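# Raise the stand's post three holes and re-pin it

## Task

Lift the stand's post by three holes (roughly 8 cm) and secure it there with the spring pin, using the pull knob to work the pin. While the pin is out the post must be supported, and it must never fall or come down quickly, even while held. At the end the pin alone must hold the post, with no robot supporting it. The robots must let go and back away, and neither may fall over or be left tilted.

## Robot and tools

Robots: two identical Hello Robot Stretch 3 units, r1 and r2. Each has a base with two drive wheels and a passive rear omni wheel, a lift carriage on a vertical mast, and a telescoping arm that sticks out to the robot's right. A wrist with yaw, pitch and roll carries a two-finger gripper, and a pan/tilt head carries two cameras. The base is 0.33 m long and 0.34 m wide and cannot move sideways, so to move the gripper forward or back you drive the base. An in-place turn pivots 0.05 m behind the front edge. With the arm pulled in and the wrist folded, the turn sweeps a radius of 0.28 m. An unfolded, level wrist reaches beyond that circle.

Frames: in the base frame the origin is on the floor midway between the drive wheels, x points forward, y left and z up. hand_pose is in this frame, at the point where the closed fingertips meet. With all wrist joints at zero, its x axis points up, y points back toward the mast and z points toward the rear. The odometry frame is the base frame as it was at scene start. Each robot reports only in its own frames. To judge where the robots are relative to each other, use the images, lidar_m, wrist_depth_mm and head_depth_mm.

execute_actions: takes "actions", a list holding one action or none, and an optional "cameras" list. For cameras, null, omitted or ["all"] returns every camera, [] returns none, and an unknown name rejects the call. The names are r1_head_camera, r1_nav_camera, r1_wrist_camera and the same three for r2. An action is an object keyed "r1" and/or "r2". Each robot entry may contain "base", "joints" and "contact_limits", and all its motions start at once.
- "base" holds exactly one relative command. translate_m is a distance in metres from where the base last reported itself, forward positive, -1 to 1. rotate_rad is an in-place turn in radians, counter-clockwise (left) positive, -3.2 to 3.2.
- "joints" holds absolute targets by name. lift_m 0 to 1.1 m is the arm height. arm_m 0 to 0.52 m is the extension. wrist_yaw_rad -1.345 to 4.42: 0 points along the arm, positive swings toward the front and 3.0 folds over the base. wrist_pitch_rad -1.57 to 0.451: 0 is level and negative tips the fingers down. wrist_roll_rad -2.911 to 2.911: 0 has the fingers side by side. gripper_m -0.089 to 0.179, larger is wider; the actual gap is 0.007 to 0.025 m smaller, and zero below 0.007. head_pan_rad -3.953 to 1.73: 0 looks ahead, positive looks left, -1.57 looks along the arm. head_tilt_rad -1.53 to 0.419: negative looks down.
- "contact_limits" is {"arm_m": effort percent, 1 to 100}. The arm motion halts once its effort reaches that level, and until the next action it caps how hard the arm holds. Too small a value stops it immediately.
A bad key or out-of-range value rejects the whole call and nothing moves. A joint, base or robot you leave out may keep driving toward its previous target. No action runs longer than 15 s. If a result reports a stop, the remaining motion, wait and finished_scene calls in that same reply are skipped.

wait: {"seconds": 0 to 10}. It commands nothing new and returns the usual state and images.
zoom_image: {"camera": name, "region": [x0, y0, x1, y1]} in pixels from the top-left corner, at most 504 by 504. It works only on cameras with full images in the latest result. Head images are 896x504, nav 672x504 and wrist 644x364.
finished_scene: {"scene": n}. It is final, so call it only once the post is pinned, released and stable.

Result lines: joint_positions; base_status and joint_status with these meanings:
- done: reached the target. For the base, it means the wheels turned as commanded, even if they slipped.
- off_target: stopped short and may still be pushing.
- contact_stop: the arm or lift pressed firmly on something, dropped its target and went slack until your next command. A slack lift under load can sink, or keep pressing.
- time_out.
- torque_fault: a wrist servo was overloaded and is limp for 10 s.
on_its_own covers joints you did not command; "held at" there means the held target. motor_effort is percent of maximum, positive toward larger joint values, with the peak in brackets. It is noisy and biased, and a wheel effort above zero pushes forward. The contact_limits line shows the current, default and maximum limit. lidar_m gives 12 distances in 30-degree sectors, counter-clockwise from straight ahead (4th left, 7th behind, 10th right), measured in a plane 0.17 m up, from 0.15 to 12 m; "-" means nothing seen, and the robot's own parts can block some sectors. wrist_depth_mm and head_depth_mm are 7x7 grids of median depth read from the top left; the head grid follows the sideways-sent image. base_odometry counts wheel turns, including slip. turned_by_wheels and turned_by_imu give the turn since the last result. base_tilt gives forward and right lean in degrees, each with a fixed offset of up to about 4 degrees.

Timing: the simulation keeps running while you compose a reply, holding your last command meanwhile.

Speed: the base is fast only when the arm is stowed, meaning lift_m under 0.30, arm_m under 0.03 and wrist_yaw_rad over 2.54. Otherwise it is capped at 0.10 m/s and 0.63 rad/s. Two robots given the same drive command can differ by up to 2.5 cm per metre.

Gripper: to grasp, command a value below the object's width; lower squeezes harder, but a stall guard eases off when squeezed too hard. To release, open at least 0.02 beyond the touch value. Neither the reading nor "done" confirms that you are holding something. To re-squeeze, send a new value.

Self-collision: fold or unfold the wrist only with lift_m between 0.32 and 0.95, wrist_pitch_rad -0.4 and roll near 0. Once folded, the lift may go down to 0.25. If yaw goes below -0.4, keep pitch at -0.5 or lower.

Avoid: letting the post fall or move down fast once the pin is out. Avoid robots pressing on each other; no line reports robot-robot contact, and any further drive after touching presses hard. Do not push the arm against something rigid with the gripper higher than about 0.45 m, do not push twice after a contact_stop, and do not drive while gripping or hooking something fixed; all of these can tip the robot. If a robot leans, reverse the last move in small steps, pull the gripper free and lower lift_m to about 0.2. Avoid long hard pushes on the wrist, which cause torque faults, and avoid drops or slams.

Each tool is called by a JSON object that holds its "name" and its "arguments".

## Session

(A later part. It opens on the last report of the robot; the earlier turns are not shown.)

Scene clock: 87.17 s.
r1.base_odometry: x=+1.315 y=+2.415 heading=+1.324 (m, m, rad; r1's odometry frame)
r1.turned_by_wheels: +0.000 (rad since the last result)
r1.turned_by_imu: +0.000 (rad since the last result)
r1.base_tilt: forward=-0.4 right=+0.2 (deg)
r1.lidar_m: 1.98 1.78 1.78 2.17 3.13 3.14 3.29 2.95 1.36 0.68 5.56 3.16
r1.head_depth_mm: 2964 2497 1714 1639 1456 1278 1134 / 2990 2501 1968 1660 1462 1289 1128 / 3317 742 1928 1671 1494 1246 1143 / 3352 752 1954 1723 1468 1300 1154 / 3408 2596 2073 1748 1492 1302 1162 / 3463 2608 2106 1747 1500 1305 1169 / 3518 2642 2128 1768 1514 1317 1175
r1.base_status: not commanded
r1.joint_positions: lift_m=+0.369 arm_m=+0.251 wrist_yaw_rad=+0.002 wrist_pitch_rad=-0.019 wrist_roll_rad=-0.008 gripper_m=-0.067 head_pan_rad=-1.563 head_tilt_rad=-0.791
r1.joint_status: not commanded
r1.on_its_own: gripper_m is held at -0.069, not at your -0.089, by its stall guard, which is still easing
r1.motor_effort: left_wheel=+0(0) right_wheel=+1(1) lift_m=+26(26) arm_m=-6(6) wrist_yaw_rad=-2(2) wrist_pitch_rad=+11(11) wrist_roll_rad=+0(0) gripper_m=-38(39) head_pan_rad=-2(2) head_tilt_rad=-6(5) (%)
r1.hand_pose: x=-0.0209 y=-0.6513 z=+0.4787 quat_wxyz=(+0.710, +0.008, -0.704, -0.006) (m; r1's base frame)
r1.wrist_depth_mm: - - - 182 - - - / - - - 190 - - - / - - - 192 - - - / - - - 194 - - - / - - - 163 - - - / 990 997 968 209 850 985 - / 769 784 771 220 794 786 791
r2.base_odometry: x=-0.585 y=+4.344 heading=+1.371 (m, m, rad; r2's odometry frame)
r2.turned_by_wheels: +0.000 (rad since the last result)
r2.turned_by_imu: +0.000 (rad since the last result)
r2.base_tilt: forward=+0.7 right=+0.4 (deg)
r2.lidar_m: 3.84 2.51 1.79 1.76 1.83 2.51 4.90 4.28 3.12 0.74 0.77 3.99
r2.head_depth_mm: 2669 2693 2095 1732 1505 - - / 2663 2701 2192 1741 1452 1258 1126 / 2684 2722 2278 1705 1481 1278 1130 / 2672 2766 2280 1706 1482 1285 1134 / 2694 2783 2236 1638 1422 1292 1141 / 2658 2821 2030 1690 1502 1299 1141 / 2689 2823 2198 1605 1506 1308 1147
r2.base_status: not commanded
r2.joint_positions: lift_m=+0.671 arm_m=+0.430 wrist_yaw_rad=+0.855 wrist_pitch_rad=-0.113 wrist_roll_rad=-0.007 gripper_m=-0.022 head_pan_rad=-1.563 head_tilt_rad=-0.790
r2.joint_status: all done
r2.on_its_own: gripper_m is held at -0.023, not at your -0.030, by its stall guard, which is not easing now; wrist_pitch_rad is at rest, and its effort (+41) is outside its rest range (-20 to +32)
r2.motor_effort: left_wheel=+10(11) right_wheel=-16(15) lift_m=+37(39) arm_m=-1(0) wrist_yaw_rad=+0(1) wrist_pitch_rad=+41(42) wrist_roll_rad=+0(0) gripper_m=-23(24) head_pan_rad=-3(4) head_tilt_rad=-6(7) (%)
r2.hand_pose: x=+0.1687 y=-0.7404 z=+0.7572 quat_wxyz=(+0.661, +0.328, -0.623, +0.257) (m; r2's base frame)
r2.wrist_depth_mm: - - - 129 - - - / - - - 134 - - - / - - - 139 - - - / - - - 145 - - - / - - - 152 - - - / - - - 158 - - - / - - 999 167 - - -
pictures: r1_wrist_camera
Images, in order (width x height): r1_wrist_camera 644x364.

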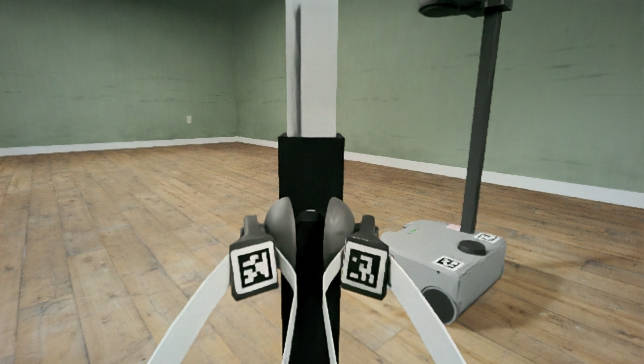

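{"name": "execute_actions", "arguments": {"actions": [{"r2":{"joints":{"lift_m":0.66}},"r1":{"joints":{"gripper_m":0.045,"arm_m":0.24}}}], "cameras": ["r1_wrist_camera","r1_head_camera"]}}

Scene clock: 90.63 s.
r1.base_odometry: x=+1.315 y=+2.415 heading=+1.324 (m, m, rad; r1's odometry frame)
r1.turned_by_wheels: +0.000 (rad since the last result)
r1.turned_by_imu: +0.001 (rad since the last result)
r1.base_tilt: forward=-0.4 right=+0.2 (deg)
r1.lidar_m: 1.98 1.78 1.79 2.18 3.13 3.15 3.28 2.95 1.36 0.68 5.56 3.16
r1.head_depth_mm: 2875 2469 1715 1635 1448 1271 1140 / 3010 2501 1979 1660 1462 1277 1134 / 3363 742 1932 1670 1468 1247 1148 / 3373 752 1950 1715 1476 1300 1152 / 3450 2595 2086 1735 1494 1301 1159 / 3460 2607 2102 1746 1500 1313 1167 / 3516 2639 2102 1759 1506 1323 1169
r1.base_status: not commanded
r1.joint_positions: lift_m=+0.369 arm_m=+0.240 wrist_yaw_rad=+0.002 wrist_pitch_rad=-0.019 wrist_roll_rad=-0.008 gripper_m=+0.045 head_pan_rad=-1.563 head_tilt_rad=-0.791
r1.joint_status: all done
r1.motor_effort: left_wheel=+0(0) right_wheel=+1(1) lift_m=+26(26) arm_m=-4(8) wrist_yaw_rad=-3(3) wrist_pitch_rad=+11(11) wrist_roll_rad=+0(0) gripper_m=+0(86) head_pan_rad=-2(2) head_tilt_rad=-6(6) (%)
r1.hand_pose: x=-0.0210 y=-0.6411 z=+0.4787 quat_wxyz=(+0.710, +0.008, -0.704, -0.006) (m; r1's base frame)
r1.wrist_depth_mm: - - - 192 - - - / - - - 200 - - - / - - - 204 - - - / - - - 204 - - - / - - - 208 - - - / - - 958 222 822 978 - / 783 777 777 233 786 788 812
r2.base_odometry: x=-0.585 y=+4.344 heading=+1.371 (m, m, rad; r2's odometry frame)
r2.turned_by_wheels: +0.000 (rad since the last result)
r2.turned_by_imu: -0.001 (rad since the last result)
r2.base_tilt: forward=+0.8 right=+0.3 (deg)
r2.lidar_m: 3.84 2.49 1.80 1.76 1.82 2.50 4.92 4.27 3.12 0.74 0.78 4.00
r2.head_depth_mm: 2638 2695 2099 1736 1461 1296 - / 2649 2728 2187 1724 1443 1280 1127 / 2660 2726 2282 1706 1477 1283 1129 / 2677 2765 2213 1712 1484 1294 1138 / 2676 2803 2215 1633 1411 1289 1140 / 2676 2813 2050 1686 1505 1303 1148 / 2685 2849 2194 1603 1506 1311 1145
r2.base_status: not commanded
r2.joint_positions: lift_m=+0.660 arm_m=+0.430 wrist_yaw_rad=+0.855 wrist_pitch_rad=-0.076 wrist_roll_rad=-0.007 gripper_m=-0.022 head_pan_rad=-1.563 head_tilt_rad=-0.790
r2.joint_status: all done
r2.on_its_own: gripper_m is held at -0.023, not at your -0.030, by its stall guard, which is not easing now
r2.motor_effort: left_wheel=+8(11) right_wheel=-12(16) lift_m=+20(33) arm_m=-1(0) wrist_yaw_rad=+0(1) wrist_pitch_rad=+28(41) wrist_roll_rad=+0(1) gripper_m=-23(24) head_pan_rad=-4(3) head_tilt_rad=-7(7) (%)
r2.hand_pose: x=+0.1700 y=-0.7416 z=+0.7554 quat_wxyz=(+0.657, +0.317, -0.629, +0.269) (m; r2's base frame)
r2.wrist_depth_mm: - - - 132 - - - / - - - 135 - - - / - - - 140 - - - / - - - 146 - - - / - - - 150 - - - / - - - 156 - - - / - - - 163 - - -
pictures: r1_head_camera (sideways: a quarter turn clockwise sets it upright), r1_wrist_camera
Images, in order (width x height): r1_head_camera 896x504, r1_wrist_camera 644x364.

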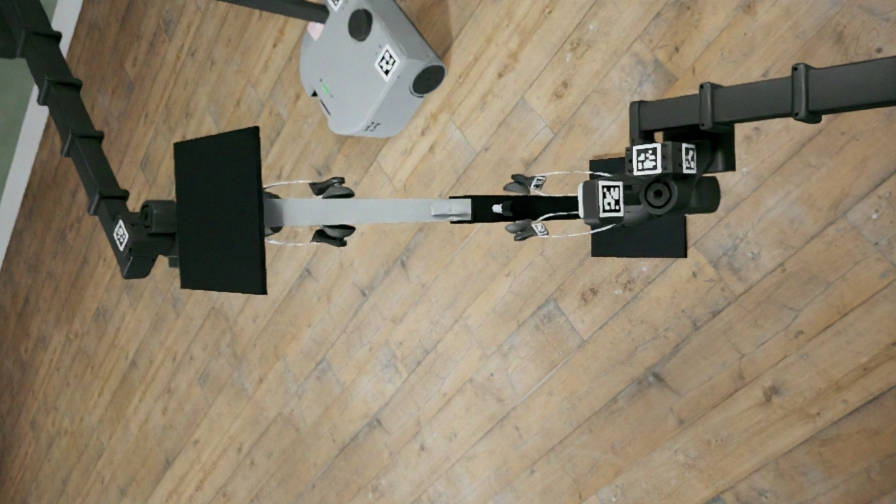

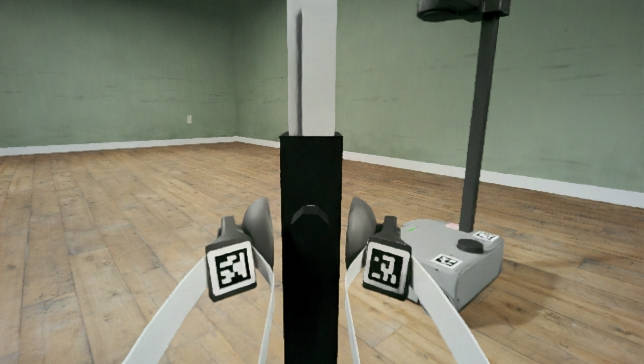

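{"name": "execute_actions", "arguments": {"actions": [{"r1":{"joints":{"gripper_m":0.032,"arm_m":0.268,"lift_m":0.379}}}], "cameras": ["r1_wrist_camera"]}}

{"name": "execute_actions", "arguments": {"actions": [{"r1":{"joints":{"gripper_m":-0.05}}}], "cameras": ["r1_wrist_camera"]}}

{"name": "execute_actions", "arguments": {"actions": [{"r1":{"joints":{"arm_m":0.257}}}], "cameras": ["r1_wrist_camera","r1_head_camera"]}}

Scene clock: 92.30 s.
r1.base_odometry: x=+1.315 y=+2.415 heading=+1.324 (m, m, rad; r1's odometry frame)
r1.turned_by_wheels: +0.000 (rad since the last result)
r1.turned_by_imu: +0.000 (rad since the last result)
r1.base_tilt: forward=-0.5 right=+0.2 (deg)
r1.lidar_m: 1.97 1.78 1.79 2.17 3.13 3.16 3.28 2.95 1.36 0.68 5.58 3.15
r1.head_depth_mm: 2876 2481 1715 1634 1453 1273 1143 / 2996 2503 1968 1657 1478 1262 1137 / 3300 742 1935 1685 1496 1245 1150 / 3365 751 1944 1722 1486 1296 1153 / 3412 2575 2070 1725 1485 1306 1161 / 3480 2612 2103 1754 1499 1311 1169 / 3508 2635 2114 1754 1507 1317 1176
r1.base_status: not commanded
r1.joint_positions: lift_m=+0.379 arm_m=+0.268 wrist_yaw_rad=+0.001 wrist_pitch_rad=-0.019 wrist_roll_rad=-0.008 gripper_m=+0.032 head_pan_rad=-1.563 head_tilt_rad=-0.791
r1.joint_status: all done
r1.motor_effort: left_wheel=+0(0) right_wheel=+1(1) lift_m=+29(28) arm_m=+3(4) wrist_yaw_rad=-1(2) wrist_pitch_rad=+11(11) wrist_roll_rad=+0(0) gripper_m=-1(61) head_pan_rad=-2(2) head_tilt_rad=-6(6) (%)
r1.hand_pose: x=-0.0213 y=-0.6682 z=+0.4885 quat_wxyz=(+0.710, +0.007, -0.704, -0.007) (m; r1's base frame)
r1.wrist_depth_mm: - - - 164 - - - / - - - 173 - - - / - - - 179 - - - / - - - 176 - - - / - - - 179 - - - / - - 967 190 844 950 - / 797 785 791 200 792 799 807
r2.base_odometry: x=-0.585 y=+4.344 heading=+1.371 (m, m, rad; r2's odometry frame)
r2.turned_by_wheels: +0.000 (rad since the last result)
r2.turned_by_imu: +0.000 (rad since the last result)
r2.base_tilt: forward=+0.8 right=+0.4 (deg)
r2.lidar_m: 3.85 2.50 1.80 1.76 1.83 2.50 4.92 4.30 3.11 0.74 0.77 4.01
r2.head_depth_mm: 2656 2673 2096 1728 1469 1291 - / 2666 2703 2175 1729 1440 1277 1124 / 2664 2721 2265 1702 1484 1278 1131 / 2647 2761 2222 1713 1487 1289 1137 / 2674 2791 2222 1636 1413 1292 1140 / 2659 2796 2043 1699 1499 1298 1141 / 2682 2810 2185 1611 1505 1304 1146
r2.base_status: not commanded
r2.joint_positions: lift_m=+0.660 arm_m=+0.430 wrist_yaw_rad=+0.855 wrist_pitch_rad=-0.076 wrist_roll_rad=-0.007 gripper_m=-0.022 head_pan_rad=-1.563 head_tilt_rad=-0.790
r2.joint_status: not commanded
r2.on_its_own: gripper_m is held at -0.023, not at your -0.030, by its stall guard, which is not easing now
r2.motor_effort: left_wheel=+8(8) right_wheel=-12(12) lift_m=+20(20) arm_m=+0(0) wrist_yaw_rad=+0(0) wrist_pitch_rad=+28(28) wrist_roll_rad=+0(0) gripper_m=-22(25) head_pan_rad=-4(2) head_tilt_rad=-7(6) (%)
r2.hand_pose: x=+0.1700 y=-0.7416 z=+0.7554 quat_wxyz=(+0.657, +0.317, -0.629, +0.269) (m; r2's base frame)
r2.wrist_depth_mm: - - - 131 - - - / - - - 136 - - - / - - - 140 - - - / - - - 146 - - - / - - - 150 - - - / - - - 156 - - - / - - - 163 - - -
pictures: r1_wrist_camera
Images, in order (width x height): r1_wrist_camera 644x364.

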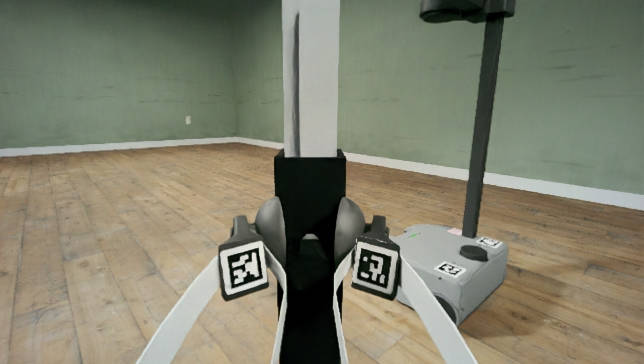

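Scene clock: 93.60 s.
r1.base_odometry: x=+1.315 y=+2.415 heading=+1.324 (m, m, rad; r1's odometry frame)
r1.turned_by_wheels: +0.000 (rad since the last result)
r1.turned_by_imu: +0.000 (rad since the last result)
r1.base_tilt: forward=-0.5 right=+0.1 (deg)
r1.lidar_m: 1.98 1.78 1.79 2.17 3.14 3.15 3.31 2.95 1.36 0.68 5.55 3.16
r1.head_depth_mm: 2878 2490 1714 1637 1446 1276 1139 / 2993 2498 1980 1658 1473 1263 1133 / 3318 743 1930 1667 1502 1250 1147 / 3371 753 1953 1728 1481 1296 1156 / 3420 2596 2077 1729 1485 1299 1158 / 3475 2618 2100 1755 1498 1317 1164 / 3546 2651 2110 1761 1511 1316 1172
r1.base_status: not commanded
r1.joint_positions: lift_m=+0.379 arm_m=+0.267 wrist_yaw_rad=-0.003 wrist_pitch_rad=-0.020 wrist_roll_rad=-0.008 gripper_m=-0.048 head_pan_rad=-1.563 head_tilt_rad=-0.791
r1.joint_status: all done
r1.motor_effort: left_wheel=+0(0) right_wheel=+2(1) lift_m=+29(29) arm_m=+4(3) wrist_yaw_rad=+3(3) wrist_pitch_rad=+12(12) wrist_roll_rad=+0(0) gripper_m=-33(100) head_pan_rad=-2(2) head_tilt_rad=-6(6) (%)
r1.hand_pose: x=-0.0221 y=-0.6681 z=+0.4883 quat_wxyz=(+0.710, +0.006, -0.704, -0.008) (m; r1's base frame)
r1.wrist_depth_mm: - - - 166 - - - / - - - 172 - - - / - - - 180 - - - / - - - 176 - - - / - - - 179 - - - / - - 973 192 829 956 - / 780 791 807 202 798 805 815
r2.base_odometry: x=-0.585 y=+4.344 heading=+1.371 (m, m, rad; r2's odometry frame)
r2.turned_by_wheels: +0.000 (rad since the last result)
r2.turned_by_imu: +0.000 (rad since the last result)
r2.base_tilt: forward=+0.5 right=+0.4 (deg)
r2.lidar_m: 3.82 2.50 1.80 1.76 1.83 2.50 4.91 4.26 3.12 0.74 0.77 3.98
r2.head_depth_mm: 2683 2685 2097 1715 1465 1298 - / 2662 2728 2176 1732 1452 1275 1127 / 2680 2707 2269 1698 1479 1285 1130 / 2657 2759 2222 1714 1486 1286 1135 / 2686 2777 2220 1635 1414 1295 1140 / 2680 2795 2038 1687 1504 1300 1142 / 2696 2846 2201 1610 1506 1302 1149
r2.base_status: not commanded
r2.joint_positions: lift_m=+0.660 arm_m=+0.430 wrist_yaw_rad=+0.855 wrist_pitch_rad=-0.076 wrist_roll_rad=-0.007 gripper_m=-0.022 head_pan_rad=-1.563 head_tilt_rad=-0.790
r2.joint_status: not commanded
r2.on_its_own: gripper_m is held at -0.023, not at your -0.030, by its stall guard, which is not easing now
r2.motor_effort: left_wheel=+8(8) right_wheel=-12(12) lift_m=+21(21) arm_m=+0(1) wrist_yaw_rad=+0(0) wrist_pitch_rad=+28(28) wrist_roll_rad=+1(0) gripper_m=-23(24) head_pan_rad=-4(4) head_tilt_rad=-7(6) (%)
r2.hand_pose: x=+0.1700 y=-0.7416 z=+0.7554 quat_wxyz=(+0.657, +0.317, -0.629, +0.269) (m; r2's base frame)
r2.wrist_depth_mm: - - - 131 - - - / - - - 136 - - - / - - - 140 - - - / - - - 146 - - - / - - - 150 - - - / - - - 155 - - - / - - - 163 - - -
pictures: r1_wrist_camera
Images, in order (width x height): r1_wrist_camera 644x364.

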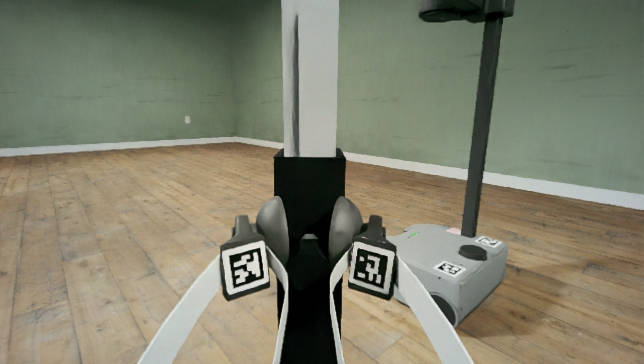

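Scene clock: 94.77 s.
r1.base_odometry: x=+1.315 y=+2.415 heading=+1.324 (m, m, rad; r1's odometry frame)
r1.turned_by_wheels: +0.000 (rad since the last result)
r1.turned_by_imu: +0.000 (rad since the last result)
r1.base_tilt: forward=-0.5 right=+0.2 (deg)
r1.lidar_m: 1.98 1.78 1.79 2.17 3.12 3.15 3.29 2.94 1.36 0.68 5.55 3.17
r1.head_depth_mm: 2874 2477 1722 1638 1449 1274 1136 / 2972 2516 1974 1671 1489 1265 1132 / 3316 742 1925 1665 1498 1248 1153 / 3369 751 1944 1719 1484 1296 1157 / 3405 2597 2082 1740 1498 1302 1162 / 3454 2624 2086 1750 1502 1314 1166 / 3510 2656 2110 1765 1500 1318 1166
r1.base_status: not commanded
r1.joint_positions: lift_m=+0.379 arm_m=+0.258 wrist_yaw_rad=+0.001 wrist_pitch_rad=-0.003 wrist_roll_rad=-0.007 gripper_m=-0.042 head_pan_rad=-1.563 head_tilt_rad=-0.791
r1.joint_status: all done
r1.on_its_own: gripper_m is held at -0.043, not at your -0.050, by its stall guard, which is still easing
r1.motor_effort: left_wheel=+1(1) right_wheel=-1(2) lift_m=+28(29) arm_m=-9(12) wrist_yaw_rad=-1(3) wrist_pitch_rad=+2(12) wrist_roll_rad=+0(0) gripper_m=-22(34) head_pan_rad=-2(2) head_tilt_rad=-6(6) (%)
r1.hand_pose: x=-0.0212 y=-0.6591 z=+0.4926 quat_wxyz=(+0.710, +0.002, -0.704, -0.001) (m; r1's base frame)
r1.wrist_depth_mm: - - - 177 - - - / - - - 183 - - - / - - - 189 - - - / - - - 187 - - - / - - - 188 - - - / - - - 199 855 965 - / 830 827 821 208 817 827 831
r2.base_odometry: x=-0.585 y=+4.344 heading=+1.371 (m, m, rad; r2's odometry frame)
r2.turned_by_wheels: +0.000 (rad since the last result)
r2.turned_by_imu: +0.000 (rad since the last result)
r2.base_tilt: forward=+0.7 right=+0.3 (deg)
r2.lidar_m: 3.84 2.50 1.80 1.77 1.83 2.51 4.93 4.30 3.11 0.74 0.77 3.97
r2.head_depth_mm: 2673 2680 2104 1726 1470 1290 - / 2664 2724 2169 1732 1449 1281 1127 / 2668 2730 2276 1709 1481 1284 1129 / 2682 2733 2217 1709 1485 1281 1134 / 2682 2777 2221 1629 1418 1292 1138 / 2692 2839 2051 1691 1500 1297 1142 / 2682 2840 2199 1611 1507 1305 1146
r2.base_status: not commanded
r2.joint_positions: lift_m=+0.660 arm_m=+0.430 wrist_yaw_rad=+0.855 wrist_pitch_rad=-0.076 wrist_roll_rad=-0.007 gripper_m=-0.022 head_pan_rad=-1.563 head_tilt_rad=-0.790
r2.joint_status: not commanded
r2.on_its_own: gripper_m is held at -0.023, not at your -0.030, by its stall guard, which is not easing now
r2.motor_effort: left_wheel=+8(8) right_wheel=-12(12) lift_m=+21(21) arm_m=+0(1) wrist_yaw_rad=+0(1) wrist_pitch_rad=+28(28) wrist_roll_rad=+0(0) gripper_m=-24(24) head_pan_rad=-3(2) head_tilt_rad=-6(7) (%)
r2.hand_pose: x=+0.1700 y=-0.7416 z=+0.7554 quat_wxyz=(+0.657, +0.317, -0.629, +0.269) (m; r2's base frame)
r2.wrist_depth_mm: - - - 131 - - - / - - - 136 - - - / - - - 140 - - - / - - - 146 - - - / - - - 150 - - - / - - - 155 - - - / - - - 163 - - -
pictures: r1_head_camera (sideways: a quarter turn clockwise sets it upright), r1_wrist_camera
Images, in order (width x height): r1_head_camera 896x504, r1_wrist_camera 644x364.

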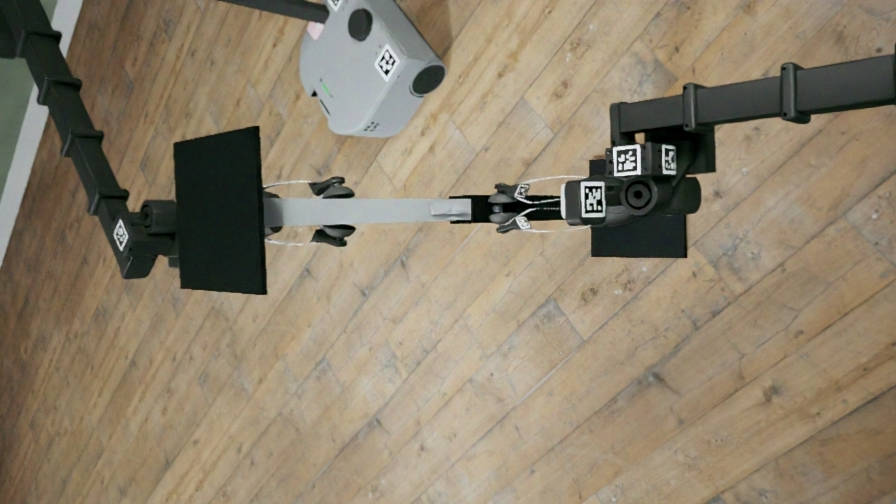

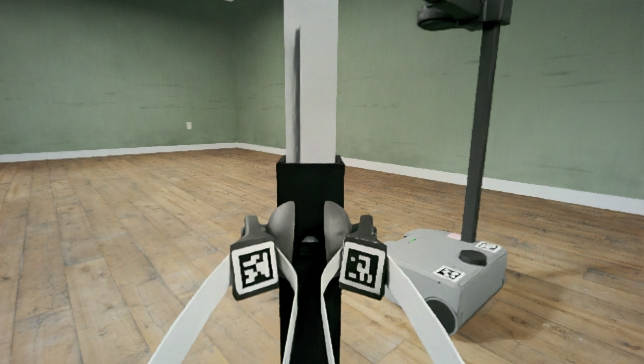

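{"name": "execute_actions", "arguments": {"actions": [{"r1":{"joints":{"gripper_m":-0.06,"lift_m":0.374}},"r2":{"joints":{"lift_m":0.653}}}], "cameras": ["r1_wrist_camera"]}}

{"name": "execute_actions", "arguments": {"actions": [{"r1":{"joints":{"arm_m":0.251}},"r2":{"joints":{"lift_m":0.647}}}], "cameras": ["r1_wrist_camera","r1_head_camera"]}}

Scene clock: 95.87 s.
r1.base_odometry: x=+1.315 y=+2.415 heading=+1.324 (m, m, rad; r1's odometry frame)
r1.turned_by_wheels: +0.000 (rad since the last result)
r1.turned_by_imu: +0.000 (rad since the last result)
r1.base_tilt: forward=-0.5 right=+0.2 (deg)
r1.lidar_m: 1.97 1.78 1.79 2.17 3.13 3.15 3.28 2.95 1.36 0.68 5.58 3.15
r1.head_depth_mm: 2845 2491 1719 1635 1456 1271 1136 / 2993 2505 1992 1662 1480 1263 1138 / 3317 747 1921 1673 1495 1245 1151 / 3382 755 1937 1725 1477 1296 1153 / 3436 2579 2077 1729 1488 1310 1159 / 3465 2614 2093 1746 1495 1310 1166 / 3503 2634 2121 1757 1506 1318 1174
r1.base_status: not commanded
r1.joint_positions: lift_m=+0.374 arm_m=+0.258 wrist_yaw_rad=+0.001 wrist_pitch_rad=+0.014 wrist_roll_rad=-0.007 gripper_m=-0.058 head_pan_rad=-1.563 head_tilt_rad=-0.791
r1.joint_status: all done
r1.motor_effort: left_wheel=+1(2) right_wheel=-1(1) lift_m=+20(22) arm_m=-8(8) wrist_yaw_rad=-1(1) wrist_pitch_rad=-9(10) wrist_roll_rad=+0(0) gripper_m=-33(98) head_pan_rad=-2(3) head_tilt_rad=-5(6) (%)
r1.hand_pose: x=-0.0212 y=-0.6594 z=+0.4925 quat_wxyz=(+0.710, -0.004, -0.704, +0.005) (m; r1's base frame)
r1.wrist_depth_mm: - - - 179 - - - / - - - 184 - - - / - - - 189 - - - / - - - 187 - - - / - - - 189 - - - / - - - 199 844 983 - / 817 838 842 206 788 830 847
r2.base_odometry: x=-0.585 y=+4.344 heading=+1.371 (m, m, rad; r2's odometry frame)
r2.turned_by_wheels: +0.000 (rad since the last result)
r2.turned_by_imu: -0.001 (rad since the last result)
r2.base_tilt: forward=+0.7 right=+0.3 (deg)
r2.lidar_m: 3.84 2.50 1.80 1.76 1.83 2.50 4.92 4.28 3.12 0.74 0.78 3.99
r2.head_depth_mm: 2644 2700 2095 1721 1467 1289 - / 2645 2700 2186 1738 1441 1264 1129 / 2670 2737 2186 1703 1480 1287 1125 / 2651 2767 2214 1714 1489 1292 1138 / 2653 2779 2153 1636 1412 1296 1136 / 2680 2803 2044 1695 1499 1298 1143 / 2662 2838 2173 1605 1505 1302 1145
r2.base_status: not commanded
r2.joint_positions: lift_m=+0.653 arm_m=+0.430 wrist_yaw_rad=+0.855 wrist_pitch_rad=-0.060 wrist_roll_rad=-0.007 gripper_m=-0.022 head_pan_rad=-1.563 head_tilt_rad=-0.790
r2.joint_status: all done
r2.on_its_own: gripper_m is held at -0.023, not at your -0.030, by its stall guard, which is not easing now
r2.motor_effort: left_wheel=+7(8) right_wheel=-9(13) lift_m=+19(20) arm_m=-1(0) wrist_yaw_rad=-1(0) wrist_pitch_rad=+22(28) wrist_roll_rad=+0(0) gripper_m=-23(23) head_pan_rad=-3(3) head_tilt_rad=-7(6) (%)
r2.hand_pose: x=+0.1705 y=-0.7420 z=+0.7526 quat_wxyz=(+0.654, +0.311, -0.632, +0.275) (m; r2's base frame)
r2.wrist_depth_mm: - - - 132 - - - / - - - 136 - - - / - - - 141 - - - / - - - 145 - - - / - - - 151 - - - / - - - 155 - - - / - - - 161 - - -
pictures: r1_wrist_camera
Images, in order (width x height): r1_wrist_camera 644x364.

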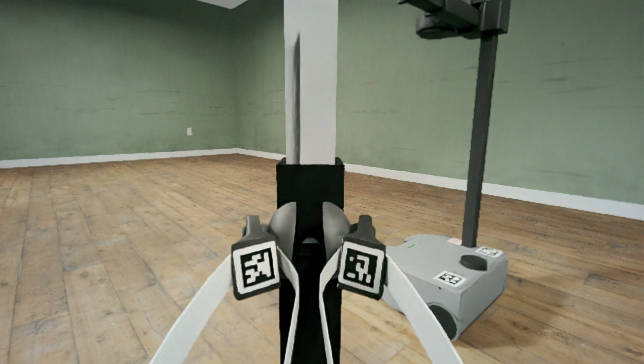

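Scene clock: 96.57 s.
r1.base_odometry: x=+1.315 y=+2.415 heading=+1.324 (m, m, rad; r1's odometry frame)
r1.turned_by_wheels: +0.000 (rad since the last result)
r1.turned_by_imu: +0.000 (rad since the last result)
r1.base_tilt: forward=-0.4 right=+0.2 (deg)
r1.lidar_m: 1.98 1.78 1.79 2.18 3.13 3.16 3.28 2.95 1.36 0.68 5.58 3.15
r1.head_depth_mm: 2828 2474 1714 1643 1449 1273 1136 / 3015 2505 1975 1665 1458 1277 1137 / 3308 744 1923 1669 1481 1241 1149 / 3391 755 1944 1711 1479 1291 1157 / 3393 2581 2075 1737 1492 1308 1160 / 3451 2631 2093 1746 1496 1305 1165 / 3548 2658 2102 1766 1509 1316 1172
r1.base_status: not commanded
r1.joint_positions: lift_m=+0.374 arm_m=+0.252 wrist_yaw_rad=+0.001 wrist_pitch_rad=+0.018 wrist_roll_rad=-0.007 gripper_m=-0.055 head_pan_rad=-1.563 head_tilt_rad=-0.791
r1.joint_status: all done
r1.motor_effort: left_wheel=+1(1) right_wheel=-1(1) lift_m=+20(20) arm_m=-7(11) wrist_yaw_rad=-1(2) wrist_pitch_rad=-11(12) wrist_roll_rad=+0(0) gripper_m=-31(33) head_pan_rad=-2(2) head_tilt_rad=-5(5) (%)
r1.hand_pose: x=-0.0211 y=-0.6534 z=+0.4936 quat_wxyz=(+0.710, -0.006, -0.704, +0.007) (m; r1's base frame)
r1.wrist_depth_mm: - - - 185 - - - / - - - 191 - - - / - - - 196 - - - / - - - 193 - - - / - - - - - - - / - - - 204 865 1000 - / 831 838 841 212 810 843 835
r2.base_odometry: x=-0.585 y=+4.344 heading=+1.371 (m, m, rad; r2's odometry frame)
r2.turned_by_wheels: +0.000 (rad since the last result)
r2.turned_by_imu: +0.000 (rad since the last result)
r2.base_tilt: forward=+0.5 right=+0.3 (deg)
r2.lidar_m: 3.84 2.49 1.80 1.76 1.83 2.50 4.92 4.29 3.12 0.74 0.77 3.99
r2.head_depth_mm: 2647 2669 2102 1727 1479 1286 - / 2666 2717 2177 1720 1439 1280 1124 / 2669 2743 2218 1703 1485 1284 1131 / 2680 2750 2220 1709 1487 1295 1137 / 2687 2781 2159 1642 1413 1294 1143 / 2649 2813 2047 1689 1501 1298 1144 / 2672 2873 2191 1609 1502 1310 1151
r2.base_status: not commanded
r2.joint_positions: lift_m=+0.647 arm_m=+0.430 wrist_yaw_rad=+0.855 wrist_pitch_rad=-0.040 wrist_roll_rad=-0.007 gripper_m=-0.022 head_pan_rad=-1.563 head_tilt_rad=-0.790
r2.joint_status: all done
r2.on_its_own: gripper_m is held at -0.023, not at your -0.030, by its stall guard, which is not easing now
r2.motor_effort: left_wheel=+5(7) right_wheel=-6(9) lift_m=+17(18) arm_m=+0(0) wrist_yaw_rad=-1(0) wrist_pitch_rad=+15(22) wrist_roll_rad=+0(1) gripper_m=-24(24) head_pan_rad=-3(3) head_tilt_rad=-6(6) (%)
r2.hand_pose: x=+0.1711 y=-0.7425 z=+0.7518 quat_wxyz=(+0.652, +0.305, -0.635, +0.281) (m; r2's base frame)
r2.wrist_depth_mm: - - - 134 - - - / - - - 138 - - - / - - - 142 - - - / - - - 146 - - - / - - - 150 - - - / - - - 154 - - - / - - - 160 - - -
pictures: r1_head_camera (sideways: a quarter turn clockwise sets it upright), r1_wrist_camera
Images, in order (width x height): r1_head_camera 896x504, r1_wrist_camera 644x364.

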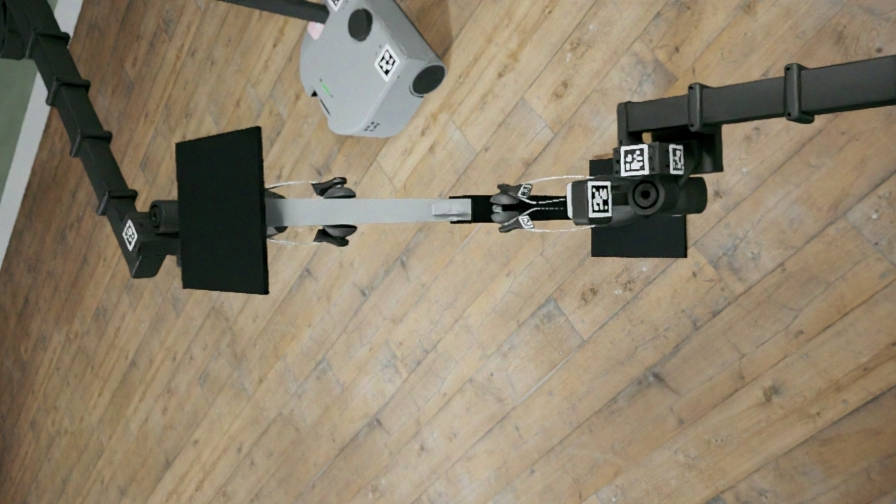

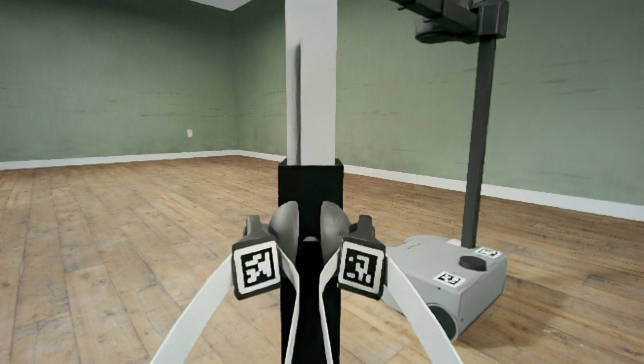

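{"name": "execute_actions", "arguments": {"actions": [{"r1":{"joints":{"gripper_m":0.045,"lift_m":0.445,"wrist_pitch_rad":-0.3,"arm_m":0.25}},"r2":{"joints":{"lift_m":0.657}}}], "cameras": ["r1_wrist_camera"]}}

Scene clock: 98.83 s.
r1.base_odometry: x=+1.315 y=+2.415 heading=+1.324 (m, m, rad; r1's odometry frame)
r1.turned_by_wheels: +0.000 (rad since the last result)
r1.turned_by_imu: +0.000 (rad since the last result)
r1.base_tilt: forward=-0.4 right=+0.2 (deg)
r1.lidar_m: 1.97 1.78 1.79 2.17 3.12 3.15 3.30 2.95 1.36 0.68 5.57 3.16
r1.head_depth_mm: 2892 2488 1721 1644 1450 1276 1155 / 3008 2504 1969 1657 1488 1257 1144 / 3301 746 1936 1659 1508 1252 1152 / 3368 755 1938 1722 1474 1299 1156 / 3401 2594 2067 1730 1485 1303 1163 / 3501 2597 2094 1756 1500 1311 1168 / 3551 2653 2109 1768 1505 1320 1173
r1.base_status: not commanded
r1.joint_positions: lift_m=+0.445 arm_m=+0.250 wrist_yaw_rad=+0.001 wrist_pitch_rad=-0.324 wrist_roll_rad=-0.007 gripper_m=+0.045 head_pan_rad=-1.563 head_tilt_rad=-0.791
r1.joint_status: all done
r1.motor_effort: left_wheel=+0(1) right_wheel=+1(1) lift_m=+29(32) arm_m=-3(7) wrist_yaw_rad=-2(1) wrist_pitch_rad=+14(73) wrist_roll_rad=+0(0) gripper_m=+0(87) head_pan_rad=-2(1) head_tilt_rad=-6(5) (%)
r1.hand_pose: x=-0.0212 y=-0.6305 z=+0.4792 quat_wxyz=(+0.701, +0.115, -0.695, -0.113) (m; r1's base frame)
r1.wrist_depth_mm: - - - 175 - - - / - - - 190 - - - / - - - 196 - - - / - - - 210 967 - - / 899 911 978 237 924 953 972 / 741 751 729 275 730 780 781 / 626 635 641 599 651 650 656
r2.base_odometry: x=-0.585 y=+4.344 heading=+1.371 (m, m, rad; r2's odometry frame)
r2.turned_by_wheels: +0.000 (rad since the last result)
r2.turned_by_imu: +0.000 (rad since the last result)
r2.base_tilt: forward=+0.6 right=+0.3 (deg)
r2.lidar_m: 3.83 2.50 1.80 1.76 1.83 2.50 4.90 4.29 3.13 0.74 0.77 4.00
r2.head_depth_mm: 2658 2696 2115 1736 1476 1297 - / 2685 2693 2193 1736 1444 1283 1124 / 2649 2734 2248 1713 1482 1287 1137 / 2655 2752 2234 1714 1481 1288 1134 / 2684 2774 2158 1637 1410 1293 1137 / 2687 2803 2021 1695 1503 1300 1147 / 2695 2859 2116 1641 1509 1305 1146
r2.base_status: not commanded
r2.joint_positions: lift_m=+0.656 arm_m=+0.430 wrist_yaw_rad=+0.855 wrist_pitch_rad=-0.069 wrist_roll_rad=-0.007 gripper_m=-0.022 head_pan_rad=-1.563 head_tilt_rad=-0.790
r2.joint_status: all done
r2.on_its_own: gripper_m is held at -0.023, not at your -0.030, by its stall guard, which is not easing now
r2.motor_effort: left_wheel=+6(6) right_wheel=-9(10) lift_m=+33(35) arm_m=-1(0) wrist_yaw_rad=-1(0) wrist_pitch_rad=+25(26) wrist_roll_rad=+0(0) gripper_m=-24(23) head_pan_rad=-4(3) head_tilt_rad=-7(7) (%)
r2.hand_pose: x=+0.1702 y=-0.7417 z=+0.7533 quat_wxyz=(+0.656, +0.315, -0.630, +0.272) (m; r2's base frame)
r2.wrist_depth_mm: - - - 132 - - - / - - - 136 - - - / - - - 140 - - - / - - - 146 - - - / - - - 151 - - - / - - - 156 - - - / - - - 162 - - -
pictures: r1_wrist_camera
Images, in order (width x height): r1_wrist_camera 644x364.

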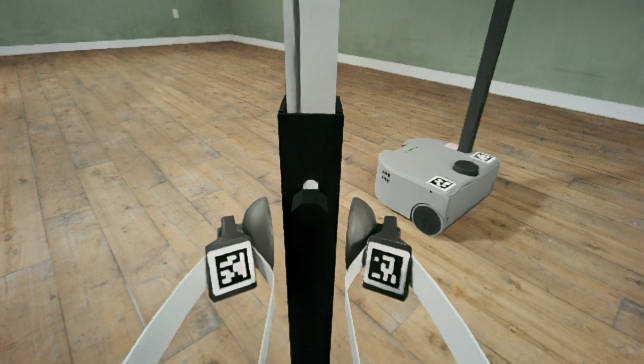

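{"name": "execute_actions", "arguments": {"actions": [{"r1":{"joints":{"gripper_m":0.034,"arm_m":0.288}},"r2":{"joints":{"lift_m":0.659}}}], "cameras": ["r1_wrist_camera"]}}

{"name": "execute_actions", "arguments": {"actions": [{"r1":{"joints":{"gripper_m":-0.05}}}], "cameras": ["r1_wrist_camera"]}}

{"name": "execute_actions", "arguments": {"actions": [{"r1":{"joints":{"arm_m":0.278,"gripper_m":-0.07}}}], "cameras": ["r1_wrist_camera"]}}

Scene clock: 100.47 s.
r1.base_odometry: x=+1.315 y=+2.415 heading=+1.324 (m, m, rad; r1's odometry frame)
r1.turned_by_wheels: +0.000 (rad since the last result)
r1.turned_by_imu: +0.000 (rad since the last result)
r1.base_tilt: forward=-0.5 right=+0.1 (deg)
r1.lidar_m: 1.97 1.78 1.79 2.18 3.13 3.15 3.28 2.95 1.36 0.68 5.58 3.16
r1.head_depth_mm: 2870 2465 1704 1638 1451 1278 1154 / 3001 2500 1982 1658 1516 1283 1145 / 3368 749 1925 1685 - 1284 1149 / 3407 756 1944 1722 1477 1298 1155 / 3426 2590 2072 1733 1485 1302 1159 / 3459 2615 2087 1743 1497 1308 1169 / 3524 2639 2102 1752 1499 1321 1176
r1.base_status: not commanded
r1.joint_positions: lift_m=+0.445 arm_m=+0.288 wrist_yaw_rad=+0.001 wrist_pitch_rad=-0.324 wrist_roll_rad=-0.007 gripper_m=+0.034 head_pan_rad=-1.563 head_tilt_rad=-0.791
r1.joint_status: all done
r1.motor_effort: left_wheel=+0(0) right_wheel=+1(1) lift_m=+29(30) arm_m=+3(4) wrist_yaw_rad=-2(1) wrist_pitch_rad=+14(14) wrist_roll_rad=+0(0) gripper_m=-1(51) head_pan_rad=-3(2) head_tilt_rad=-6(6) (%)
r1.hand_pose: x=-0.0212 y=-0.6677 z=+0.4792 quat_wxyz=(+0.701, +0.115, -0.695, -0.113) (m; r1's base frame)
r1.wrist_depth_mm: - - - 137 - - - / - - - 147 - - - / - - - 157 - - - / - - - 169 951 - - / 935 916 971 177 891 966 987 / 745 730 726 213 752 775 785 / 628 639 640 252 645 647 649
r2.base_odometry: x=-0.585 y=+4.344 heading=+1.371 (m, m, rad; r2's odometry frame)
r2.turned_by_wheels: +0.000 (rad since the last result)
r2.turned_by_imu: +0.000 (rad since the last result)
r2.base_tilt: forward=+0.6 right=+0.3 (deg)
r2.lidar_m: 3.83 2.50 1.80 1.76 1.83 2.50 4.91 4.29 3.12 0.74 0.77 4.00
r2.head_depth_mm: 2650 2705 2117 1729 1471 1295 - / 2664 2720 2193 1747 1443 1281 1132 / 2655 2732 2280 1710 1478 1281 1135 / 2668 2753 2225 1715 1485 1285 1138 / 2658 2802 2165 1642 1415 1298 1137 / 2672 2821 1980 1679 1500 1297 1145 / 2685 2855 1116 1642 1512 1303 1143
r2.base_status: not commanded
r2.joint_positions: lift_m=+0.658 arm_m=+0.430 wrist_yaw_rad=+0.855 wrist_pitch_rad=-0.076 wrist_roll_rad=-0.007 gripper_m=-0.022 head_pan_rad=-1.563 head_tilt_rad=-0.790
r2.joint_status: all done
r2.on_its_own: gripper_m is held at -0.023, not at your -0.030, by its stall guard, which is not easing now
r2.motor_effort: left_wheel=+7(7) right_wheel=-10(10) lift_m=+33(34) arm_m=+0(0) wrist_yaw_rad=+0(0) wrist_pitch_rad=+28(29) wrist_roll_rad=+1(1) gripper_m=-22(23) head_pan_rad=-3(3) head_tilt_rad=-6(7) (%)
r2.hand_pose: x=+0.1700 y=-0.7416 z=+0.7536 quat_wxyz=(+0.657, +0.317, -0.629, +0.269) (m; r2's base frame)
r2.wrist_depth_mm: - - - 131 - - - / - - - 136 - - - / - - - 140 - - - / - - - 145 - - - / - - - 151 - - - / - - - 156 - - - / - - - 164 - - -
pictures: r1_wrist_camera
Images, in order (width x height): r1_wrist_camera 644x364.

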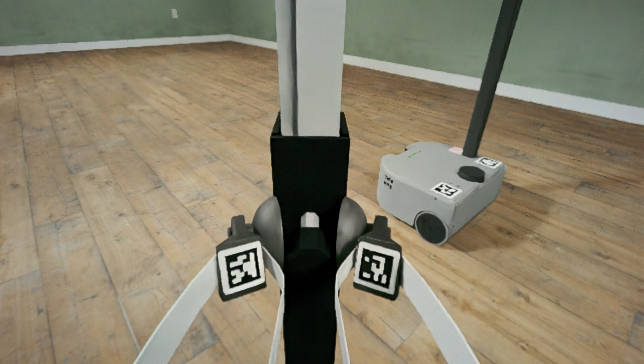

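Scene clock: 101.80 s.
r1.base_odometry: x=+1.315 y=+2.415 heading=+1.324 (m, m, rad; r1's odometry frame)
r1.turned_by_wheels: +0.000 (rad since the last result)
r1.turned_by_imu: +0.000 (rad since the last result)
r1.base_tilt: forward=-0.4 right=+0.1 (deg)
r1.lidar_m: 1.97 1.78 1.79 2.17 3.13 3.15 3.28 2.95 1.36 0.68 5.55 3.16
r1.head_depth_mm: 2874 2457 1715 1640 1440 1277 1151 / 3003 2503 1977 1662 1528 1285 1143 / 3342 749 1934 1675 - 1278 1152 / 3363 756 1959 1720 1473 1289 1153 / 3412 2575 2070 1722 1484 1302 1161 / 3438 2619 2097 1749 1495 1311 1166 / 3503 2650 2105 1756 1507 1321 1173
r1.base_status: not commanded
r1.joint_positions: lift_m=+0.445 arm_m=+0.288 wrist_yaw_rad=+0.000 wrist_pitch_rad=-0.327 wrist_roll_rad=-0.007 gripper_m=-0.048 head_pan_rad=-1.563 head_tilt_rad=-0.791
r1.joint_status: all done
r1.motor_effort: left_wheel=+0(0) right_wheel=+1(1) lift_m=+29(30) arm_m=+2(3) wrist_yaw_rad=+0(1) wrist_pitch_rad=+16(16) wrist_roll_rad=+0(0) gripper_m=-34(100) head_pan_rad=-1(2) head_tilt_rad=-6(5) (%)
r1.hand_pose: x=-0.0216 y=-0.6674 z=+0.4783 quat_wxyz=(+0.700, +0.116, -0.695, -0.115) (m; r1's base frame)
r1.wrist_depth_mm: - - - 136 - - - / - - - 148 - - - / - - - 158 - - - / - - - 170 944 - - / 927 915 929 154 894 942 945 / 742 754 724 214 772 760 767 / 631 635 638 253 647 648 649
r2.base_odometry: x=-0.585 y=+4.344 heading=+1.371 (m, m, rad; r2's odometry frame)
r2.turned_by_wheels: +0.000 (rad since the last result)
r2.turned_by_imu: +0.000 (rad since the last result)
r2.base_tilt: forward=+0.5 right=+0.4 (deg)
r2.lidar_m: 3.84 2.50 1.80 1.76 1.83 2.51 4.92 4.29 3.10 0.74 0.77 3.99
r2.head_depth_mm: 2661 2702 2107 1740 1470 1302 - / 2679 2723 2174 1742 1443 1281 1131 / 2653 2740 2261 1707 1482 1286 1131 / 2691 2736 2212 1706 1489 1285 1140 / 2690 2774 2156 1644 1409 1300 1147 / 2696 2818 1987 1691 1506 1300 1144 / 2672 2851 1122 1643 1514 1304 1146
r2.base_status: not commanded
r2.joint_positions: lift_m=+0.658 arm_m=+0.430 wrist_yaw_rad=+0.855 wrist_pitch_rad=-0.076 wrist_roll_rad=-0.007 gripper_m=-0.022 head_pan_rad=-1.563 head_tilt_rad=-0.790
r2.joint_status: not commanded
r2.on_its_own: gripper_m is held at -0.023, not at your -0.030, by its stall guard, which is not easing now
r2.motor_effort: left_wheel=+7(7) right_wheel=-10(10) lift_m=+34(33) arm_m=-1(1) wrist_yaw_rad=+0(0) wrist_pitch_rad=+28(28) wrist_roll_rad=+0(0) gripper_m=-23(24) head_pan_rad=-3(4) head_tilt_rad=-7(7) (%)
r2.hand_pose: x=+0.1700 y=-0.7416 z=+0.7536 quat_wxyz=(+0.657, +0.317, -0.629, +0.269) (m; r2's base frame)
r2.wrist_depth_mm: - - - 131 - - - / - - - 135 - - - / - - - 140 - - - / - - - 146 - - - / - - - 150 - - - / - - - 155 - - - / - - - 162 - - -
pictures: r1_wrist_camera
Images, in order (width x height): r1_wrist_camera 644x364.

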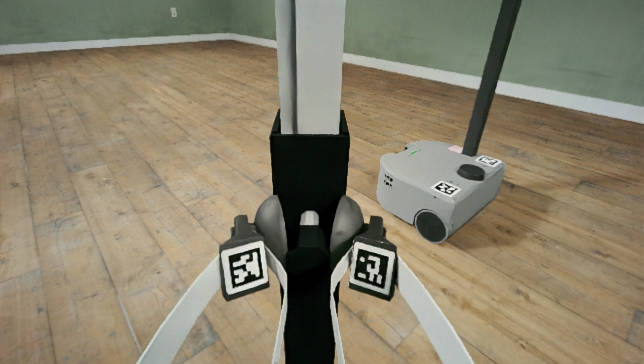

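Scene clock: 102.83 s.
r1.base_odometry: x=+1.315 y=+2.415 heading=+1.324 (m, m, rad; r1's odometry frame)
r1.turned_by_wheels: +0.000 (rad since the last result)
r1.turned_by_imu: +0.000 (rad since the last result)
r1.base_tilt: forward=-0.4 right=+0.2 (deg)
r1.lidar_m: 1.98 1.78 1.79 2.17 3.13 3.15 3.32 2.95 1.36 0.68 5.57 3.12
r1.head_depth_mm: 2854 2456 1705 1635 1448 1273 1152 / 2993 2507 1959 1656 1487 1263 1143 / 3300 748 1934 1671 - 1269 1149 / 3358 753 1952 1717 1473 1292 1155 / 3404 2577 2077 1737 1488 1309 1161 / 3476 2609 2092 1752 1496 1314 1164 / 3512 2636 2110 1757 1509 1315 1172
r1.base_status: not commanded
r1.joint_positions: lift_m=+0.445 arm_m=+0.279 wrist_yaw_rad=+0.002 wrist_pitch_rad=-0.310 wrist_roll_rad=-0.006 gripper_m=-0.067 head_pan_rad=-1.563 head_tilt_rad=-0.791
r1.joint_status: all done
r1.motor_effort: left_wheel=+2(2) right_wheel=-3(4) lift_m=+30(29) arm_m=-11(12) wrist_yaw_rad=-2(4) wrist_pitch_rad=+5(16) wrist_roll_rad=-1(1) gripper_m=-4(100) head_pan_rad=-2(3) head_tilt_rad=-5(5) (%)
r1.hand_pose: x=-0.0210 y=-0.6610 z=+0.4825 quat_wxyz=(+0.701, +0.110, -0.696, -0.108) (m; r1's base frame)
r1.wrist_depth_mm: - - - 143 - - - / - - - 155 - - - / - - - 165 - - - / - - - 178 959 - - / 928 917 986 161 915 970 - / 750 763 736 221 786 781 795 / 644 640 648 258 647 659 657
r2.base_odometry: x=-0.585 y=+4.344 heading=+1.371 (m, m, rad; r2's odometry frame)
r2.turned_by_wheels: +0.000 (rad since the last result)
r2.turned_by_imu: +0.000 (rad since the last result)
r2.base_tilt: forward=+0.4 right=+0.4 (deg)
r2.lidar_m: 3.83 2.50 1.79 1.76 1.83 2.50 4.90 4.27 3.12 0.74 0.77 3.98
r2.head_depth_mm: 2648 2703 2085 1737 1468 1292 - / 2674 2695 2191 1735 1453 1275 1128 / 2659 2706 2265 1706 1477 1280 1136 / 2660 2745 2214 1714 1483 1289 1138 / 2671 2802 2152 1640 1413 1296 1137 / 2662 2828 1996 1685 1497 1292 1142 / 2682 2843 2051 1638 1505 1299 1145
r2.base_status: not commanded
r2.joint_positions: lift_m=+0.658 arm_m=+0.430 wrist_yaw_rad=+0.855 wrist_pitch_rad=-0.076 wrist_roll_rad=-0.007 gripper_m=-0.022 head_pan_rad=-1.563 head_tilt_rad=-0.790
r2.joint_status: not commanded
r2.on_its_own: gripper_m is held at -0.023, not at your -0.030, by its stall guard, which is not easing now
r2.motor_effort: left_wheel=+7(7) right_wheel=-10(11) lift_m=+33(34) arm_m=+0(0) wrist_yaw_rad=+0(0) wrist_pitch_rad=+28(28) wrist_roll_rad=+0(1) gripper_m=-25(26) head_pan_rad=-3(5) head_tilt_rad=-6(6) (%)
r2.hand_pose: x=+0.1700 y=-0.7416 z=+0.7536 quat_wxyz=(+0.657, +0.317, -0.629, +0.269) (m; r2's base frame)
r2.wrist_depth_mm: - - - 132 - - - / - - - 136 - - - / - - - 140 - - - / - - - 146 - - - / - - - 150 - - - / - - - 156 - - - / - - - 163 - - -
pictures: r1_wrist_camera
Images, in order (width x height): r1_wrist_camera 644x364.

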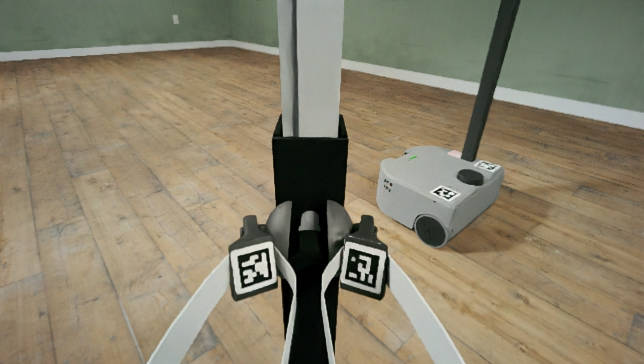

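{"name": "execute_actions", "arguments": {"actions": [{"r1":{"joints":{"arm_m":0.272,"gripper_m":-0.085,"wrist_pitch_rad":-0.34}},"r2":{"joints":{"lift_m":0.662}}}], "cameras": ["r1_wrist_camera"]}}

{"name": "zoom_image", "arguments": {"camera": "r1_wrist_camera", "region": [230,170,400,300]}}

Scene clock: 104.10 s.
r1.base_odometry: x=+1.315 y=+2.415 heading=+1.324 (m, m, rad; r1's odometry frame)
r1.turned_by_wheels: +0.000 (rad since the last result)
r1.turned_by_imu: +0.000 (rad since the last result)
r1.base_tilt: forward=-0.4 right=+0.2 (deg)
r1.lidar_m: 1.97 1.78 1.79 2.18 3.12 3.15 3.29 2.95 1.37 0.68 5.56 3.15
r1.head_depth_mm: 2836 2446 1712 1643 1441 1276 1154 / 3007 2501 1966 1652 1490 1266 1143 / 3311 742 1929 1672 1520 1269 1148 / 3349 750 1944 1727 1474 1296 1155 / 3437 2572 2073 1734 1483 1304 1160 / 3477 2601 2099 1750 1496 1312 1165 / 3475 2616 2118 1757 1505 1321 1170
r1.base_status: not commanded
r1.joint_positions: lift_m=+0.445 arm_m=+0.273 wrist_yaw_rad=+0.002 wrist_pitch_rad=-0.304 wrist_roll_rad=-0.006 gripper_m=-0.083 head_pan_rad=-1.563 head_tilt_rad=-0.791
r1.joint_status: all done
r1.on_its_own: wrist_pitch_rad is at rest, and its effort (-22) is outside its rest range (-20 to +32)
r1.motor_effort: left_wheel=+2(2) right_wheel=-3(3) lift_m=+29(29) arm_m=-11(12) wrist_yaw_rad=-3(2) wrist_pitch_rad=-22(22) wrist_roll_rad=-1(1) gripper_m=-46(100) head_pan_rad=-3(2) head_tilt_rad=-5(5) (%)
r1.hand_pose: x=-0.0210 y=-0.6555 z=+0.4838 quat_wxyz=(+0.702, +0.109, -0.696, -0.106) (m; r1's base frame)
r1.wrist_depth_mm: - - - 149 - - - / - - - 160 - - - / - - - 171 - - - / - - - 184 986 - - / 933 948 - 164 897 994 - / 764 760 740 229 789 796 792 / 639 655 655 266 667 657 662
r2.base_odometry: x=-0.585 y=+4.344 heading=+1.371 (m, m, rad; r2's odometry frame)
r2.turned_by_wheels: +0.000 (rad since the last result)
r2.turned_by_imu: +0.000 (rad since the last result)
r2.base_tilt: forward=+0.7 right=+0.4 (deg)
r2.lidar_m: 3.84 2.50 1.79 1.76 1.83 2.50 4.91 4.29 3.13 0.74 0.77 3.97
r2.head_depth_mm: 2681 2685 2092 1718 1473 - - / 2669 2724 2173 1734 1444 1261 1125 / 2669 2733 2265 1706 1494 1277 1128 / 2646 2757 2211 1711 1487 1284 1135 / 2687 2785 2159 1634 1411 1295 1135 / 2636 2801 1977 1699 1504 1297 1141 / 2674 2841 2107 1628 1509 1298 1147
r2.base_status: not commanded
r2.joint_positions: lift_m=+0.661 arm_m=+0.430 wrist_yaw_rad=+0.855 wrist_pitch_rad=-0.082 wrist_roll_rad=-0.007 gripper_m=-0.022 head_pan_rad=-1.563 head_tilt_rad=-0.790
r2.joint_status: all done
r2.on_its_own: gripper_m is held at -0.023, not at your -0.030, by its stall guard, which is not easing now
r2.motor_effort: left_wheel=+8(8) right_wheel=-10(12) lift_m=+34(34) arm_m=+0(0) wrist_yaw_rad=-1(1) wrist_pitch_rad=+30(31) wrist_roll_rad=+0(0) gripper_m=-23(24) head_pan_rad=-4(4) head_tilt_rad=-6(7) (%)
r2.hand_pose: x=+0.1698 y=-0.7414 z=+0.7551 quat_wxyz=(+0.657, +0.318, -0.628, +0.268) (m; r2's base frame)
r2.wrist_depth_mm: - - - 131 - - - / - - - 135 - - - / - - - 140 - - - / - - - 146 - - - / - - - 151 - - - / - - - 156 - - - / - - - 164 - - -
pictures: r1_wrist_camera
Images, in order (width x height): r1_wrist_camera 644x364.

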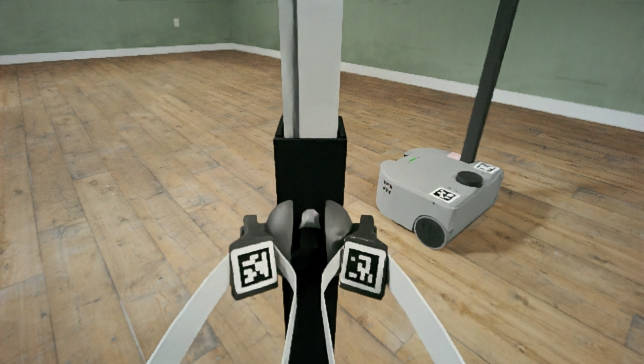

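Region (230, 170, 400, 300) of r1_wrist_camera's 644x364 image, scaled by 2.965; it fills the top 385 rows of this view, and the rest is white.

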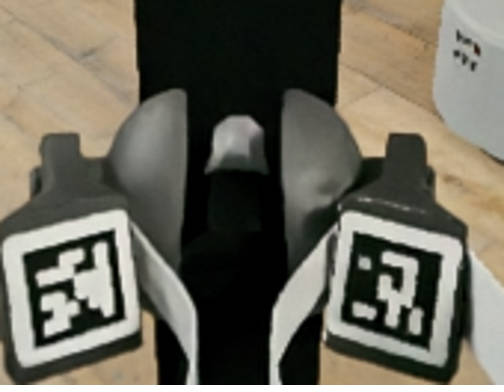

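{"name": "execute_actions", "arguments": {"actions": [{"r2":{"joints":{"lift_m":0.672}},"r1":{"joints":{"gripper_m":-0.089}}}], "cameras": ["r1_wrist_camera"]}}

Scene clock: 105.03 s.
r1.base_odometry: x=+1.315 y=+2.415 heading=+1.324 (m, m, rad; r1's odometry frame)
r1.turned_by_wheels: +0.000 (rad since the last result)
r1.turned_by_imu: +0.000 (rad since the last result)
r1.base_tilt: forward=-0.4 right=+0.1 (deg)
r1.lidar_m: 1.98 1.78 1.79 2.17 3.14 3.13 3.29 2.95 1.36 0.68 5.56 3.14
r1.head_depth_mm: 2931 2487 1709 1641 1449 1273 1153 / 2977 2496 1971 1662 1484 1264 1148 / 3353 725 1927 1670 1525 1266 1146 / 3353 732 2006 1717 1480 1298 1153 / 3426 2575 2069 1738 1481 1297 1161 / 3460 2618 2102 1751 1496 1317 1163 / 3519 2639 2115 1770 1507 1313 1171
r1.base_status: not commanded
r1.joint_positions: lift_m=+0.445 arm_m=+0.273 wrist_yaw_rad=+0.002 wrist_pitch_rad=-0.304 wrist_roll_rad=-0.006 gripper_m=-0.087 head_pan_rad=-1.563 head_tilt_rad=-0.791
r1.joint_status: all done
r1.on_its_own: wrist_pitch_rad is at rest, and its effort (-22) is outside its rest range (-20 to +32)
r1.motor_effort: left_wheel=+2(2) right_wheel=-3(3) lift_m=+29(30) arm_m=-12(11) wrist_yaw_rad=-2(2) wrist_pitch_rad=-22(22) wrist_roll_rad=-1(1) gripper_m=-47(75) head_pan_rad=-2(2) head_tilt_rad=-6(5) (%)
r1.hand_pose: x=-0.0210 y=-0.6555 z=+0.4838 quat_wxyz=(+0.702, +0.108, -0.696, -0.106) (m; r1's base frame)
r1.wrist_depth_mm: - - - 148 - - - / - - - 160 - - - / - - - 171 - - - / - - - 184 - - - / 953 959 - 165 914 991 996 / 764 787 754 227 791 800 800 / 640 651 643 266 658 670 657
r2.base_odometry: x=-0.585 y=+4.344 heading=+1.371 (m, m, rad; r2's odometry frame)
r2.turned_by_wheels: +0.000 (rad since the last result)
r2.turned_by_imu: +0.000 (rad since the last result)
r2.base_tilt: forward=+0.6 right=+0.2 (deg)
r2.lidar_m: 3.85 2.50 1.80 1.76 1.83 2.51 4.91 4.27 3.13 0.74 0.77 4.00
r2.head_depth_mm: 2663 2686 2093 1734 1493 - - / 2675 2694 2185 1734 1439 1256 1128 / 2668 2721 2277 1709 1485 1285 1133 / 2674 2773 2282 1713 1485 1284 1132 / 2662 2766 2210 1642 1412 1290 1143 / 2668 795 2037 1686 1496 1301 1143 / 2683 2839 2141 1632 1505 1304 1147
r2.base_status: not commanded
r2.joint_positions: lift_m=+0.671 arm_m=+0.430 wrist_yaw_rad=+0.855 wrist_pitch_rad=-0.084 wrist_roll_rad=-0.007 gripper_m=-0.022 head_pan_rad=-1.563 head_tilt_rad=-0.790
r2.joint_status: all done
r2.on_its_own: gripper_m is held at -0.023, not at your -0.030, by its stall guard, which is not easing now
r2.motor_effort: left_wheel=+8(8) right_wheel=-11(12) lift_m=+34(35) arm_m=+0(1) wrist_yaw_rad=+1(1) wrist_pitch_rad=+31(31) wrist_roll_rad=+0(0) gripper_m=-24(25) head_pan_rad=-3(2) head_tilt_rad=-6(7) (%)
r2.hand_pose: x=+0.1697 y=-0.7413 z=+0.7647 quat_wxyz=(+0.658, +0.319, -0.628, +0.267) (m; r2's base frame)
r2.wrist_depth_mm: - - - 130 - - - / - - - 135 - - - / - - - 140 - - - / - - - 145 - - - / - - - 151 - - - / - - - 156 - - - / - - - 164 - - -
pictures: r1_wrist_camera
Images, in order (width x height): r1_wrist_camera 644x364.

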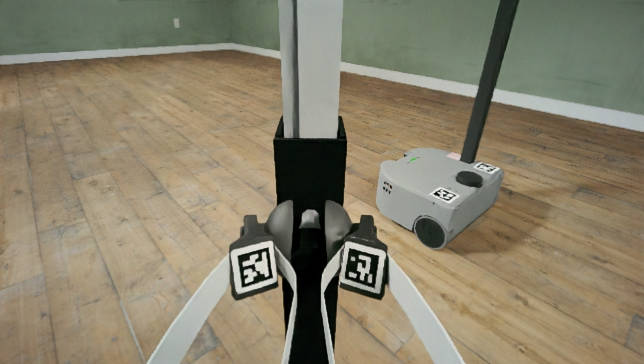

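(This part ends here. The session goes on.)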